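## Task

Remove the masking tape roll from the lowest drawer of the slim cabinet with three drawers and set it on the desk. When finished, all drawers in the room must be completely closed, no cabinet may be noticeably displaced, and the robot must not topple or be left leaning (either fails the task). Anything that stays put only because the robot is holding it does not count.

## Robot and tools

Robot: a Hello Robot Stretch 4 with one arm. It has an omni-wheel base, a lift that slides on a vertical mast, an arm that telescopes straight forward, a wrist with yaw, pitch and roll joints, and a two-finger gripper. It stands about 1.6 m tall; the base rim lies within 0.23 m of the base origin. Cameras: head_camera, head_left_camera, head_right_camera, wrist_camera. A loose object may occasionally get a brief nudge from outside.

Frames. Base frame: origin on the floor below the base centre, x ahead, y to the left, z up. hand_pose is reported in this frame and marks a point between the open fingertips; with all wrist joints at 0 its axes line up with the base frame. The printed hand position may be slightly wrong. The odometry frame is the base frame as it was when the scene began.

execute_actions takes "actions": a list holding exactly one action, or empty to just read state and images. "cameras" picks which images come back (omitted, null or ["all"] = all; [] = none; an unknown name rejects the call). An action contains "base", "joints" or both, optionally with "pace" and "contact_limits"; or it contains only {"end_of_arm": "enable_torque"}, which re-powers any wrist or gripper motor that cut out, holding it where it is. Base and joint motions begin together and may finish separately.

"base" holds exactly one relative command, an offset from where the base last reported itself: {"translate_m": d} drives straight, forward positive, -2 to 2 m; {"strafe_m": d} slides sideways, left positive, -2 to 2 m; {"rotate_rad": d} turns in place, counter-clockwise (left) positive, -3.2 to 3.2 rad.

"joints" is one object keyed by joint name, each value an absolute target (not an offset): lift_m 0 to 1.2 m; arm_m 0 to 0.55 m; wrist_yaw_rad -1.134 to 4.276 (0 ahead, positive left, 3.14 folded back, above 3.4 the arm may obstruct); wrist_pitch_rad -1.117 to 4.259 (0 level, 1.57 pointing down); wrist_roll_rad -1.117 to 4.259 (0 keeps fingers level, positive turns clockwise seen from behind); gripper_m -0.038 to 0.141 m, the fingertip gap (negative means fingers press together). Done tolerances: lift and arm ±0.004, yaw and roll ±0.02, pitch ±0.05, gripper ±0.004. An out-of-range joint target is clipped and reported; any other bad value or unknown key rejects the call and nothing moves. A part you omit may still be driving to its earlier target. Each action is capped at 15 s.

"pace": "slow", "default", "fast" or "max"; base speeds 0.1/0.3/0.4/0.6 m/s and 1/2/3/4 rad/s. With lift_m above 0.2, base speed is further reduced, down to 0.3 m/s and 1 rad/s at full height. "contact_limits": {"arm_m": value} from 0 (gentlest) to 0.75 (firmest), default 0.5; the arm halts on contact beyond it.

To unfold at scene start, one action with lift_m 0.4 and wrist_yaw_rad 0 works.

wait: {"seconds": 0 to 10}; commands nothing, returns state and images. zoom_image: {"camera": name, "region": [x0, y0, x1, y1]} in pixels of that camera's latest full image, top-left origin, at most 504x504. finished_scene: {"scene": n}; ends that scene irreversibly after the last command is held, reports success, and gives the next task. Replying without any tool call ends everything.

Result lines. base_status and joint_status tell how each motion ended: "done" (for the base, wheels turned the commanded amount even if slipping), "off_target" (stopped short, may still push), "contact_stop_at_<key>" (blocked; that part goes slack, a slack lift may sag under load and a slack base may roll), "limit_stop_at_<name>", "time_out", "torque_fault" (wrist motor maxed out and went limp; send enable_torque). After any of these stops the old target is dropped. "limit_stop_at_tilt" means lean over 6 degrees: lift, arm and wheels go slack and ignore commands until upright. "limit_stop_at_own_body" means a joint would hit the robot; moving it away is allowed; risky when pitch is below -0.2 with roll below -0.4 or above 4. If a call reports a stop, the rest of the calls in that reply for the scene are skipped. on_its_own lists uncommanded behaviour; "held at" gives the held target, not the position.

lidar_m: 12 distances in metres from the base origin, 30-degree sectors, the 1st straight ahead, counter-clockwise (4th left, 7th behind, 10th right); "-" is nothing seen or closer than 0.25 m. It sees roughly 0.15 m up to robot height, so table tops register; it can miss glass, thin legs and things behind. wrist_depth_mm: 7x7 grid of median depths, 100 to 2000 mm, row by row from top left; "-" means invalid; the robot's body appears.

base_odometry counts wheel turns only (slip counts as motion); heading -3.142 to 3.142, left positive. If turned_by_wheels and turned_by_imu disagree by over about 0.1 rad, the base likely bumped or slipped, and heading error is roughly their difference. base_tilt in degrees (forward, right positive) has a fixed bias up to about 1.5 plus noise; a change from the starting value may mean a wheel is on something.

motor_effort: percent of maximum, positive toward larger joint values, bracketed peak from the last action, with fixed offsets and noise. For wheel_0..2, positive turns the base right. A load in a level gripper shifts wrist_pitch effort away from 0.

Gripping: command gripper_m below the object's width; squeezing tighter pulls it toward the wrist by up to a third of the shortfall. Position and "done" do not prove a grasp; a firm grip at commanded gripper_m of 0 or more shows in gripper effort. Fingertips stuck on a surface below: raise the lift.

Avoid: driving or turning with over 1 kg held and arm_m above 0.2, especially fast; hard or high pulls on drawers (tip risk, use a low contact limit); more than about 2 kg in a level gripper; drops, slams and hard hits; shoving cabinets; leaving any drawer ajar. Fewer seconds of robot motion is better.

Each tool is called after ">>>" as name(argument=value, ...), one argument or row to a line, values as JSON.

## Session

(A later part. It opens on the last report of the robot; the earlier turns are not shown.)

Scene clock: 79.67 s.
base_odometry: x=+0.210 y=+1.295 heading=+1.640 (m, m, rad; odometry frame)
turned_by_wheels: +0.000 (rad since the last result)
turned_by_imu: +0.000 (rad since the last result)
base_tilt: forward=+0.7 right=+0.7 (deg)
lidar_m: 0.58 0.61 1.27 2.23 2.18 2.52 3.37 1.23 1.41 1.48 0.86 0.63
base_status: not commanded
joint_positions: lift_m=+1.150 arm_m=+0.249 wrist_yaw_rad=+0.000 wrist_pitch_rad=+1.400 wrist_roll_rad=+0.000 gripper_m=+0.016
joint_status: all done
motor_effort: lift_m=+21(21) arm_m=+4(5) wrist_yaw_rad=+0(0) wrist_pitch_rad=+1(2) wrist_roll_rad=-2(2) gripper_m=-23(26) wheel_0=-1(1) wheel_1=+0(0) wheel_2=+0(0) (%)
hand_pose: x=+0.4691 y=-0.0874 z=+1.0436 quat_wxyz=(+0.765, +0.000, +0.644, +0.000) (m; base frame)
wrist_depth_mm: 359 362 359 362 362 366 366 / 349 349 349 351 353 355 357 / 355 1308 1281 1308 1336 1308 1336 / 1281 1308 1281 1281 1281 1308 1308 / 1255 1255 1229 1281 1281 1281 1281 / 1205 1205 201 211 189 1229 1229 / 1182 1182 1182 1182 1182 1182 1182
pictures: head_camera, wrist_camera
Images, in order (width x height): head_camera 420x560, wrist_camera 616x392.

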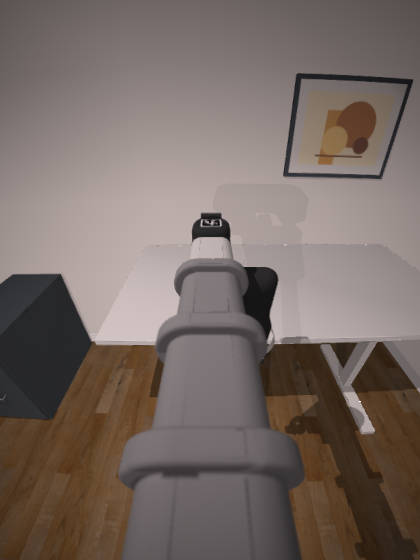

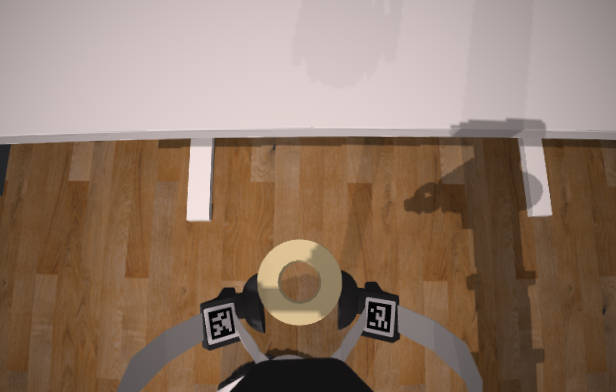

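>>> execute_actions(
  actions=[
    {"joints":{"arm_m":0.53}},
  ],
  cameras=[],
)

>>> execute_actions(
  actions=[
    {"joints":{"lift_m":1.07},"pace":"slow"},
  ],
  cameras=["wrist_camera"],
)

Scene clock: 83.90 s.
base_odometry: x=+0.210 y=+1.295 heading=+1.640 (m, m, rad; odometry frame)
turned_by_wheels: +0.000 (rad since the last result)
turned_by_imu: +0.000 (rad since the last result)
base_tilt: forward=+0.7 right=+0.7 (deg)
lidar_m: 0.59 0.62 1.29 2.23 2.22 2.56 3.40 1.21 1.42 1.48 0.88 0.63
base_status: not commanded
joint_positions: lift_m=+1.150 arm_m=+0.529 wrist_yaw_rad=+0.000 wrist_pitch_rad=+1.400 wrist_roll_rad=+0.000 gripper_m=+0.016
joint_status: all done
motor_effort: lift_m=+21(21) arm_m=+5(6) wrist_yaw_rad=+0(0) wrist_pitch_rad=+0(0) wrist_roll_rad=-2(2) gripper_m=-25(26) wheel_0=-1(1) wheel_1=+1(1) wheel_2=+0(0) (%)
hand_pose: x=+0.7491 y=-0.0874 z=+1.0436 quat_wxyz=(+0.765, +0.000, +0.644, +0.000) (m; base frame)
wrist_depth_mm: 357 359 362 362 362 366 368 / 347 349 349 351 351 353 355 / 336 338 338 342 340 342 342 / 327 327 329 330 330 332 332 / 315 319 319 315 320 322 320 / 307 309 201 211 189 310 312 / 298 298 298 301 301 303 303
pictures: none
No camera images: the call's "cameras" was empty. Leave "cameras" out to get every camera's image.

Scene clock: 85.43 s.
base_odometry: x=+0.210 y=+1.295 heading=+1.640 (m, m, rad; odometry frame)
turned_by_wheels: +0.000 (rad since the last result)
turned_by_imu: +0.000 (rad since the last result)
base_tilt: forward=+0.7 right=+0.7 (deg)
lidar_m: 0.58 0.62 1.30 2.24 2.19 2.53 3.39 1.18 1.42 1.47 0.86 0.61
base_status: not commanded
joint_positions: lift_m=+1.070 arm_m=+0.529 wrist_yaw_rad=+0.000 wrist_pitch_rad=+1.400 wrist_roll_rad=+0.000 gripper_m=+0.016
joint_status: all done
motor_effort: lift_m=+14(20) arm_m=+4(4) wrist_yaw_rad=+0(1) wrist_pitch_rad=-1(1) wrist_roll_rad=-3(2) gripper_m=-23(20) wheel_0=-1(1) wheel_1=+0(0) wheel_2=+0(0) (%)
hand_pose: x=+0.7491 y=-0.0874 z=+0.9642 quat_wxyz=(+0.765, +0.000, +0.644, +0.000) (m; base frame)
wrist_depth_mm: 271 272 272 274 273 274 277 / 263 263 263 265 265 267 268 / 254 255 255 255 257 257 258 / 246 247 248 249 249 251 251 / 238 240 241 238 242 243 242 / 231 233 202 211 189 236 236 / 225 224 226 229 228 229 230
pictures: wrist_camera
Images, in order (width x height): wrist_camera 616x392.

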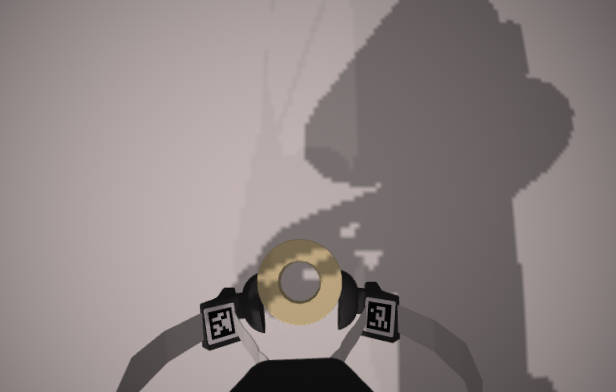

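>>> execute_actions(
  actions=[
    {"joints":{"gripper_m":0.085}},
  ],
  cameras=[],
)

>>> execute_actions(
  actions=[
    {"joints":{"lift_m":1.13}},
  ],
  cameras=["wrist_camera"],
)

>>> execute_actions(
  actions=[
    {"base":{"translate_m":-1.05},"joints":{"arm_m":0},"pace":"fast"},
  ],
  cameras=[],
)

>>> execute_actions(
  actions=[
    {"base":{"rotate_rad":-1.57},"joints":{"lift_m":0.4,"gripper_m":-0.01,"wrist_pitch_rad":0.3}},
  ],
  cameras=[],
)

>>> execute_actions(
  actions=[
    {"joints":{"lift_m":0.07,"arm_m":0.1},"pace":"fast"},
  ],
)

Scene clock: 91.80 s.
base_odometry: x=+0.210 y=+1.295 heading=+1.640 (m, m, rad; odometry frame)
turned_by_wheels: +0.000 (rad since the last result)
turned_by_imu: +0.000 (rad since the last result)
base_tilt: forward=+0.7 right=+0.7 (deg)
lidar_m: 0.58 0.63 1.28 2.23 2.20 2.52 3.38 1.20 1.42 1.47 0.87 0.61
base_status: not commanded
joint_positions: lift_m=+1.070 arm_m=+0.529 wrist_yaw_rad=-0.001 wrist_pitch_rad=+1.401 wrist_roll_rad=+0.000 gripper_m=+0.085
joint_status: all done
motor_effort: lift_m=+14(14) arm_m=+5(5) wrist_yaw_rad=+2(2) wrist_pitch_rad=-1(6) wrist_roll_rad=-2(2) gripper_m=-2(22) wheel_0=-1(1) wheel_1=+0(0) wheel_2=+0(0) (%)
hand_pose: x=+0.7487 y=-0.0875 z=+0.9642 quat_wxyz=(+0.764, +0.000, +0.645, +0.000) (m; base frame)
wrist_depth_mm: 276 277 278 278 279 281 282 / 267 268 268 270 271 272 274 / 258 259 259 260 262 264 265 / 250 252 252 253 253 255 256 / 242 243 245 243 247 247 248 / 235 236 206 215 199 240 239 / 229 229 229 147 231 232 234
pictures: none
No camera images: the call's "cameras" was empty. Leave "cameras" out to get every camera's image.

Scene clock: 92.97 s.
base_odometry: x=+0.210 y=+1.295 heading=+1.640 (m, m, rad; odometry frame)
turned_by_wheels: +0.000 (rad since the last result)
turned_by_imu: +0.000 (rad since the last result)
base_tilt: forward=+0.7 right=+0.7 (deg)
lidar_m: 0.59 0.62 1.30 2.23 2.20 2.53 3.38 1.22 1.42 1.48 0.87 0.61
base_status: not commanded
joint_positions: lift_m=+1.130 arm_m=+0.529 wrist_yaw_rad=+0.000 wrist_pitch_rad=+1.400 wrist_roll_rad=+0.000 gripper_m=+0.085
joint_status: all done
motor_effort: lift_m=+21(23) arm_m=+4(5) wrist_yaw_rad=+1(2) wrist_pitch_rad=+1(2) wrist_roll_rad=-2(2) gripper_m=-3(3) wheel_0=-1(1) wheel_1=+0(0) wheel_2=+0(0) (%)
hand_pose: x=+0.7491 y=-0.0874 z=+1.0236 quat_wxyz=(+0.765, +0.000, +0.644, +0.000) (m; base frame)
wrist_depth_mm: 336 336 338 340 340 342 343 / 327 327 329 329 329 332 332 / 315 317 317 319 319 320 322 / 306 306 307 309 310 312 312 / 298 297 300 298 300 301 303 / 287 289 216 290 203 294 293 / 281 281 282 145 283 283 286
pictures: wrist_camera
Images, in order (width x height): wrist_camera 616x392.

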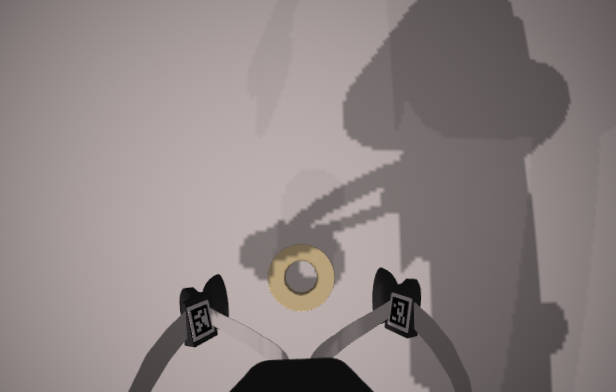

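Scene clock: 97.73 s.
base_odometry: x=+0.283 y=+0.248 heading=+1.640 (m, m, rad; odometry frame)
turned_by_wheels: +0.000 (rad since the last result)
turned_by_imu: +0.003 (rad since the last result)
base_tilt: forward=+0.7 right=+0.6 (deg)
lidar_m: 1.63 2.06 2.31 1.79 1.88 2.37 2.28 2.07 0.67 0.64 1.53 1.72
base_status: done
joint_positions: lift_m=+1.130 arm_m=+0.001 wrist_yaw_rad=+0.000 wrist_pitch_rad=+1.401 wrist_roll_rad=+0.000 gripper_m=+0.085
joint_status: all done
motor_effort: lift_m=+21(21) arm_m=-4(6) wrist_yaw_rad=+1(1) wrist_pitch_rad=+0(0) wrist_roll_rad=-2(2) gripper_m=-4(3) wheel_0=+0(4) wheel_1=-1(6) wheel_2=-1(7) (%)
hand_pose: x=+0.2205 y=-0.0874 z=+1.0236 quat_wxyz=(+0.765, +0.000, +0.644, +0.000) (m; base frame)
wrist_depth_mm: 1397 1397 1397 1397 1397 1430 1430 / 1366 1366 1366 1366 1366 1397 1366 / 1308 1308 1281 1336 1308 1308 1336 / 1229 1255 1281 1255 1281 1308 1281 / 1205 1229 1229 1229 1255 1255 1255 / 1182 1182 216 1008 203 1205 1205 / 1160 1160 976 145 1182 1078 1118
pictures: none
No camera images: the call's "cameras" was empty. Leave "cameras" out to get every camera's image.

Scene clock: 101.43 s.
base_odometry: x=+0.283 y=+0.248 heading=+0.070 (m, m, rad; odometry frame)
turned_by_wheels: -1.570 (rad since the last result)
turned_by_imu: -1.598 (rad since the last result)
base_tilt: forward=+0.6 right=+0.7 (deg)
lidar_m: 0.63 1.52 1.73 1.65 2.08 2.34 1.77 1.85 2.35 2.22 2.09 0.67
base_status: done
joint_positions: lift_m=+0.400 arm_m=+0.001 wrist_yaw_rad=+0.000 wrist_pitch_rad=+0.302 wrist_roll_rad=+0.000 gripper_m=-0.010
joint_status: all done
motor_effort: lift_m=+14(19) arm_m=-4(4) wrist_yaw_rad=+0(1) wrist_pitch_rad=-6(10) wrist_roll_rad=-2(3) gripper_m=-12(16) wheel_0=+1(5) wheel_1=+0(4) wheel_2=+0(4) (%)
hand_pose: x=+0.4471 y=-0.0874 z=+0.4926 quat_wxyz=(+0.989, +0.000, +0.151, +0.000) (m; base frame)
wrist_depth_mm: 1138 1138 1160 1138 1138 1138 1118 / 1182 1182 1182 1182 1182 1160 1160 / 1255 1229 1229 732 715 1229 1229 / 1308 1281 1281 691 691 1281 1281 / 1336 1336 1336 723 723 1336 1308 / 1060 1078 1008 202 759 1025 1008 / 854 831 181 180 544 820 831
pictures: none
No camera images: the call's "cameras" was empty. Leave "cameras" out to get every camera's image.

Scene clock: 103.33 s.
base_odometry: x=+0.283 y=+0.248 heading=+0.070 (m, m, rad; odometry frame)
turned_by_wheels: +0.000 (rad since the last result)
turned_by_imu: +0.000 (rad since the last result)
base_tilt: forward=+0.7 right=+0.7 (deg)
lidar_m: 0.62 1.53 1.71 1.65 2.08 2.34 1.78 1.85 2.34 2.21 2.09 0.67
base_status: not commanded
joint_positions: lift_m=+0.070 arm_m=+0.099 wrist_yaw_rad=+0.000 wrist_pitch_rad=+0.302 wrist_roll_rad=+0.000 gripper_m=-0.010
joint_status: all done
motor_effort: lift_m=+14(14) arm_m=+4(4) wrist_yaw_rad=+0(0) wrist_pitch_rad=-4(5) wrist_roll_rad=-2(2) gripper_m=-14(16) wheel_0=+1(1) wheel_1=+1(0) wheel_2=+0(0) (%)
hand_pose: x=+0.5456 y=-0.0874 z=+0.1627 quat_wxyz=(+0.989, +0.000, +0.150, +0.000) (m; base frame)
wrist_depth_mm: 1042 1042 539 521 525 530 1042 / 1098 1098 554 544 544 554 1078 / 1138 1138 1118 564 569 699 1138 / 1060 1042 353 353 353 355 353 / 668 668 359 359 362 362 366 / 484 488 375 201 377 384 418 / 394 382 180 180 366 384 379
pictures: head_camera, head_left_camera, head_right_camera, wrist_camera
Images, in order (width x height): head_camera 420x560, head_left_camera 420x672, head_right_camera 420x672, wrist_camera 616x392.

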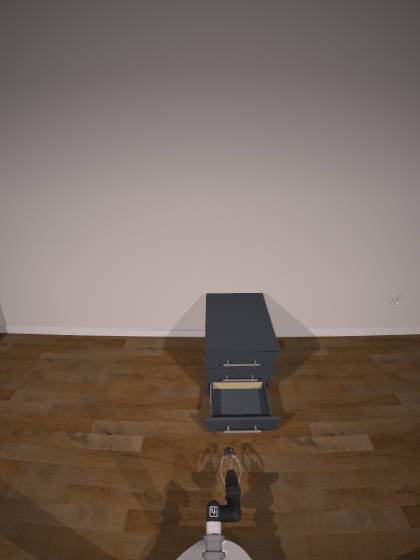

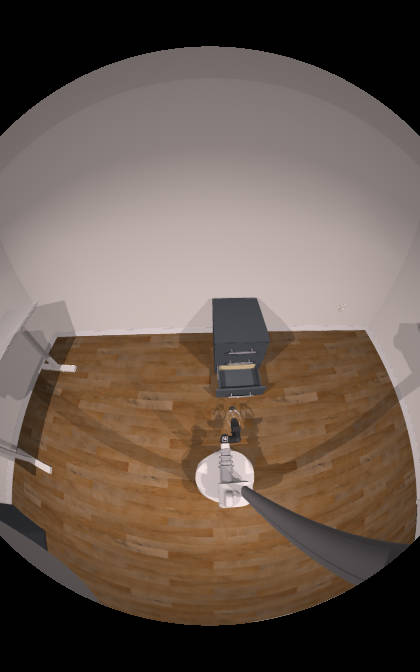

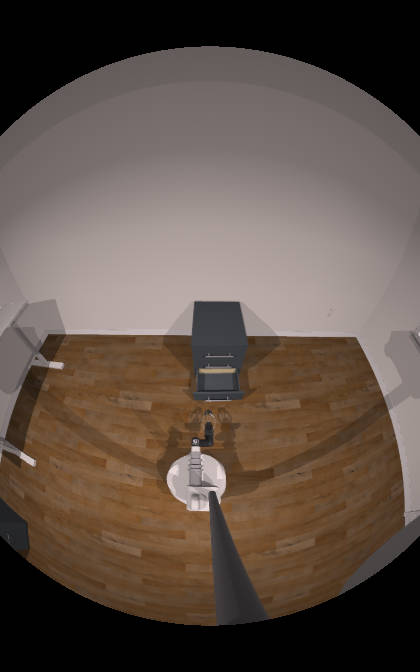

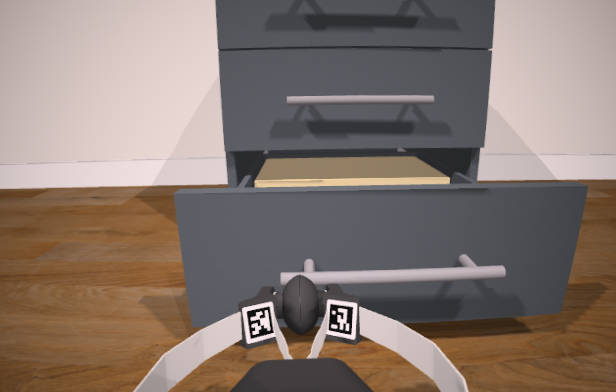

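>>> execute_actions(
  actions=[
    {"base":{"strafe_m":-0.07},"joints":{"arm_m":0.19}},
  ],
  cameras=[],
)

>>> execute_actions(
  actions=[
    {"joints":{"arm_m":0.4},"pace":"slow","contact_limits":{"arm_m":0.2}},
  ],
  cameras=["wrist_camera"],
)

>>> execute_actions(
  actions=[
    {"joints":{"arm_m":0.5},"pace":"slow","contact_limits":{"arm_m":0.1}},
  ],
  cameras=["wrist_camera","head_camera"],
)

Scene clock: 108.73 s.
base_odometry: x=+0.288 y=+0.178 heading=+0.070 (m, m, rad; odometry frame)
turned_by_wheels: +0.000 (rad since the last result)
turned_by_imu: +0.000 (rad since the last result)
base_tilt: forward=+0.7 right=+0.7 (deg)
lidar_m: 0.65 1.52 1.82 1.71 2.14 2.35 1.77 1.84 2.28 2.15 2.08 0.66
base_status: done
joint_positions: lift_m=+0.070 arm_m=+0.189 wrist_yaw_rad=+0.000 wrist_pitch_rad=+0.302 wrist_roll_rad=+0.000 gripper_m=-0.010
joint_status: all done
motor_effort: lift_m=+14(14) arm_m=+4(6) wrist_yaw_rad=+0(1) wrist_pitch_rad=-3(4) wrist_roll_rad=-1(2) gripper_m=-13(9) wheel_0=+0(9) wheel_1=+1(7) wheel_2=+0(3) (%)
hand_pose: x=+0.6356 y=-0.0874 z=+0.1627 quat_wxyz=(+0.989, +0.000, +0.150, +0.000) (m; base frame)
wrist_depth_mm: 960 960 439 442 445 946 960 / 1008 991 455 452 455 991 991 / 1042 1042 477 477 477 1025 1042 / 1060 1042 535 539 539 904 960 / 268 264 264 264 265 267 266 / 455 277 272 201 273 279 283 / 384 289 180 180 291 293 297
pictures: none
No camera images: the call's "cameras" was empty. Leave "cameras" out to get every camera's image.

Scene clock: 112.10 s.
base_odometry: x=+0.288 y=+0.178 heading=+0.070 (m, m, rad; odometry frame)
turned_by_wheels: +0.000 (rad since the last result)
turned_by_imu: +0.000 (rad since the last result)
base_tilt: forward=+0.7 right=+0.6 (deg)
lidar_m: 0.84 1.54 1.81 1.70 2.14 2.34 1.79 1.84 2.29 2.16 2.07 0.87
base_status: not commanded
joint_positions: lift_m=+0.070 arm_m=+0.399 wrist_yaw_rad=+0.000 wrist_pitch_rad=+0.302 wrist_roll_rad=+0.000 gripper_m=-0.010
joint_status: all done
motor_effort: lift_m=+14(14) arm_m=+4(8) wrist_yaw_rad=+1(7) wrist_pitch_rad=-5(6) wrist_roll_rad=-2(2) gripper_m=-13(13) wheel_0=+1(1) wheel_1=+1(1) wheel_2=-1(2) (%)
contact_limits: arm_m 0.2
hand_pose: x=+0.8454 y=-0.0875 z=+0.1626 quat_wxyz=(+0.989, +0.000, +0.151, +0.000) (m; base frame)
wrist_depth_mm: 244 245 246 247 247 248 249 / 256 255 254 254 255 255 257 / 268 266 267 267 268 270 268 / 866 278 279 281 281 281 306 / 229 229 229 229 229 229 231 / 236 236 232 202 236 239 241 / 249 248 180 180 210 248 252
pictures: wrist_camera
Images, in order (width x height): wrist_camera 616x392.

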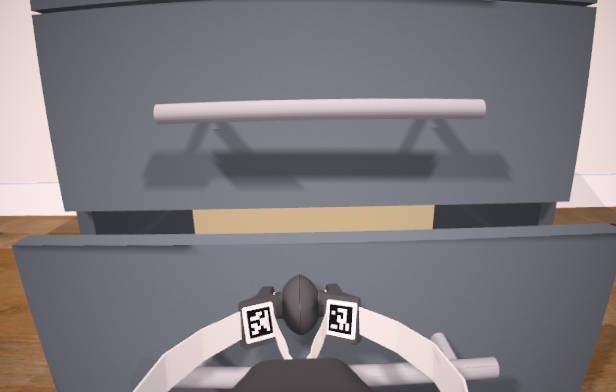

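Scene clock: 113.73 s.
base_odometry: x=+0.288 y=+0.178 heading=+0.071 (m, m, rad; odometry frame)
turned_by_wheels: +0.000 (rad since the last result)
turned_by_imu: +0.000 (rad since the last result)
base_tilt: forward=+0.7 right=+0.7 (deg)
lidar_m: 0.86 1.55 1.79 1.72 2.14 2.36 1.77 1.83 2.28 2.14 2.07 0.94
base_status: not commanded
joint_positions: lift_m=+0.070 arm_m=+0.467 wrist_yaw_rad=-0.001 wrist_pitch_rad=+0.303 wrist_roll_rad=+0.000 gripper_m=-0.010
joint_status: arm_m contact_stop (moved +0.068 of +0.101)
on_its_own: arm_m is slack since a contact_stop (your +0.500 is given up)
motor_effort: lift_m=+14(14) arm_m=+0(13) wrist_yaw_rad=+4(19) wrist_pitch_rad=-9(16) wrist_roll_rad=-2(2) gripper_m=-11(16) wheel_0=+4(4) wheel_1=+2(2) wheel_2=-3(6) (%)
contact_limits: arm_m 0.1
hand_pose: x=+0.9134 y=-0.0878 z=+0.1623 quat_wxyz=(+0.989, +0.000, +0.151, -0.001) (m; base frame)
wrist_depth_mm: 188 187 188 189 189 189 - / 195 195 195 195 195 195 196 / 204 204 205 205 206 206 206 / 213 214 214 215 215 214 215 / 227 227 227 226 225 225 226 / 236 236 231 200 234 237 238 / 248 247 177 180 208 246 250
pictures: head_camera, wrist_camera
Images, in order (width x height): head_camera 420x560, wrist_camera 616x392.

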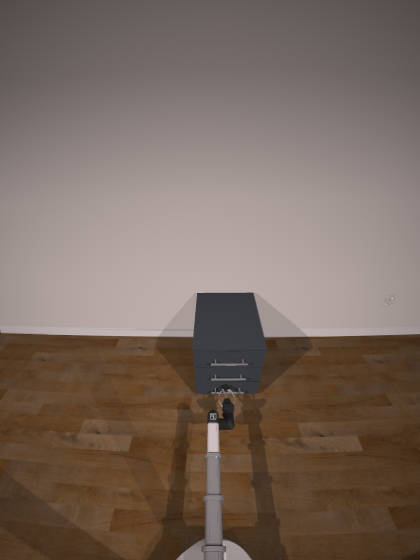

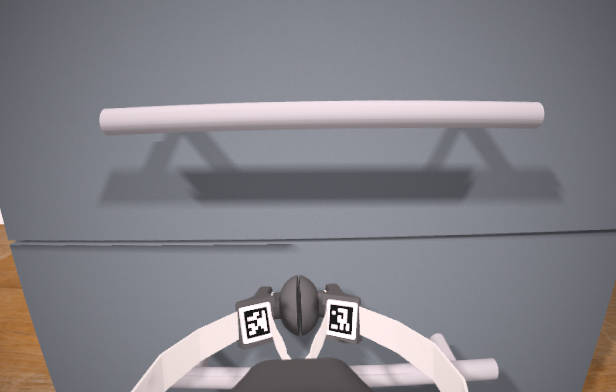

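Flush. Retract and check the other drawers.

>>> execute_actions(
  actions=[
    {"joints":{"arm_m":0.2},"pace":"fast"},
  ],
  cameras=["wrist_camera"],
)

>>> execute_actions(
  actions=[
    {"base":{"rotate_rad":2.0},"joints":{"arm_m":0},"pace":"fast"},
  ],
  cameras=["head_camera","head_left_camera"],
)

>>> zoom_image(
  camera="head_left_camera",
  region=[0,200,420,560],
)

Scene clock: 117.70 s.
base_odometry: x=+0.288 y=+0.178 heading=+0.071 (m, m, rad; odometry frame)
turned_by_wheels: +0.000 (rad since the last result)
turned_by_imu: +0.000 (rad since the last result)
base_tilt: forward=+0.7 right=+0.7 (deg)
lidar_m: 0.86 1.54 1.81 1.71 2.14 2.35 1.78 1.82 2.24 2.16 2.07 0.94
base_status: not commanded
joint_positions: lift_m=+0.070 arm_m=+0.201 wrist_yaw_rad=+0.000 wrist_pitch_rad=+0.302 wrist_roll_rad=+0.000 gripper_m=-0.010
joint_status: all done
motor_effort: lift_m=+14(14) arm_m=-4(5) wrist_yaw_rad=+1(3) wrist_pitch_rad=-5(9) wrist_roll_rad=-2(2) gripper_m=-12(13) wheel_0=+3(4) wheel_1=+2(2) wheel_2=-1(3) (%)
hand_pose: x=+0.6471 y=-0.0875 z=+0.1626 quat_wxyz=(+0.989, +0.000, +0.151, +0.000) (m; base frame)
wrist_depth_mm: 960 946 433 433 433 946 946 / 976 991 449 445 445 960 976 / 1042 1025 469 469 469 1025 1042 / 1060 1042 492 492 492 891 960 / 668 668 512 512 512 603 627 / 484 488 488 202 480 473 466 / 392 379 180 180 364 379 382
pictures: wrist_camera
Images, in order (width x height): wrist_camera 616x392.

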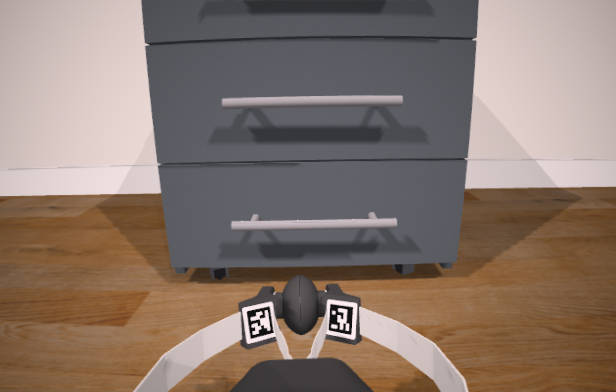

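Scene clock: 119.63 s.
base_odometry: x=+0.288 y=+0.178 heading=+2.071 (m, m, rad; odometry frame)
turned_by_wheels: +2.000 (rad since the last result)
turned_by_imu: +2.037 (rad since the last result)
base_tilt: forward=+0.6 right=+0.7 (deg)
lidar_m: 1.75 2.38 1.78 1.81 2.33 2.17 2.27 1.55 0.86 1.48 1.85 1.69
base_status: done
joint_positions: lift_m=+0.070 arm_m=+0.001 wrist_yaw_rad=+0.000 wrist_pitch_rad=+0.302 wrist_roll_rad=+0.000 gripper_m=-0.010
joint_status: all done
motor_effort: lift_m=+14(15) arm_m=-4(5) wrist_yaw_rad=-1(1) wrist_pitch_rad=-5(7) wrist_roll_rad=-2(2) gripper_m=-12(11) wheel_0=+1(7) wheel_1=+1(9) wheel_2=+2(6) (%)
hand_pose: x=+0.4472 y=-0.0874 z=+0.1626 quat_wxyz=(+0.989, +0.000, +0.150, +0.000) (m; base frame)
wrist_depth_mm: 1921 - 1808 - - 1921 1708 / 1983 - 1921 - - 1921 1808 / 1983 - 1863 - - 1921 1808 / 1078 1060 1042 1025 1025 991 976 / 668 676 668 668 661 647 634 / 484 488 488 201 488 477 466 / 397 384 180 180 368 382 382
pictures: head_camera, head_left_camera
Images, in order (width x height): head_camera 420x560, head_left_camera 420x672.

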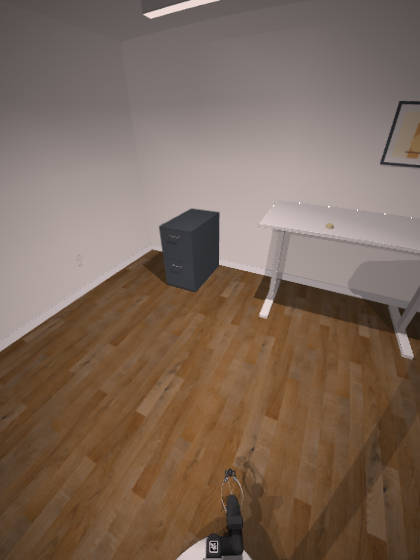

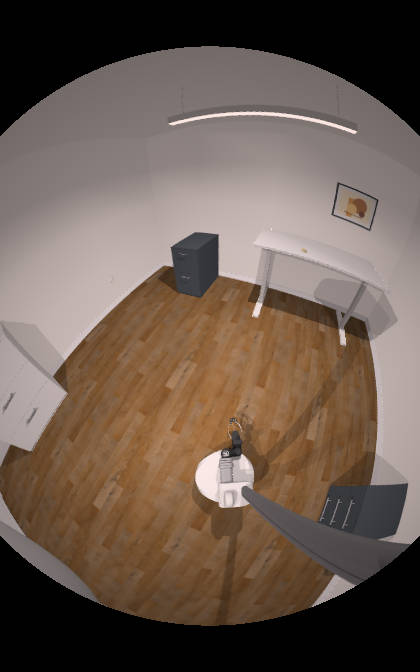

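Region (0, 200, 420, 560) of head_left_camera's 420x672 image, scaled by 1.200, with more detail than that image has; it fills the top 432 rows of this view, and the rest is white.

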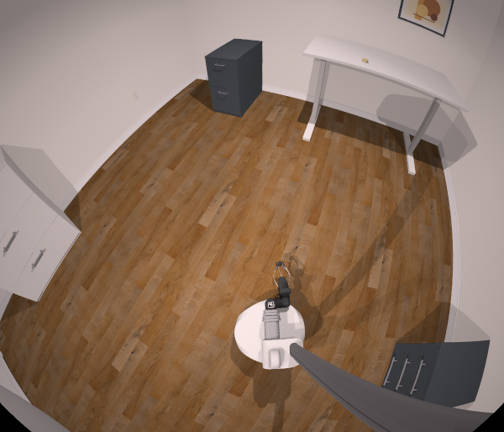

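>>> finished_scene(
  scene=1,
)

The scene is finished: the task was done.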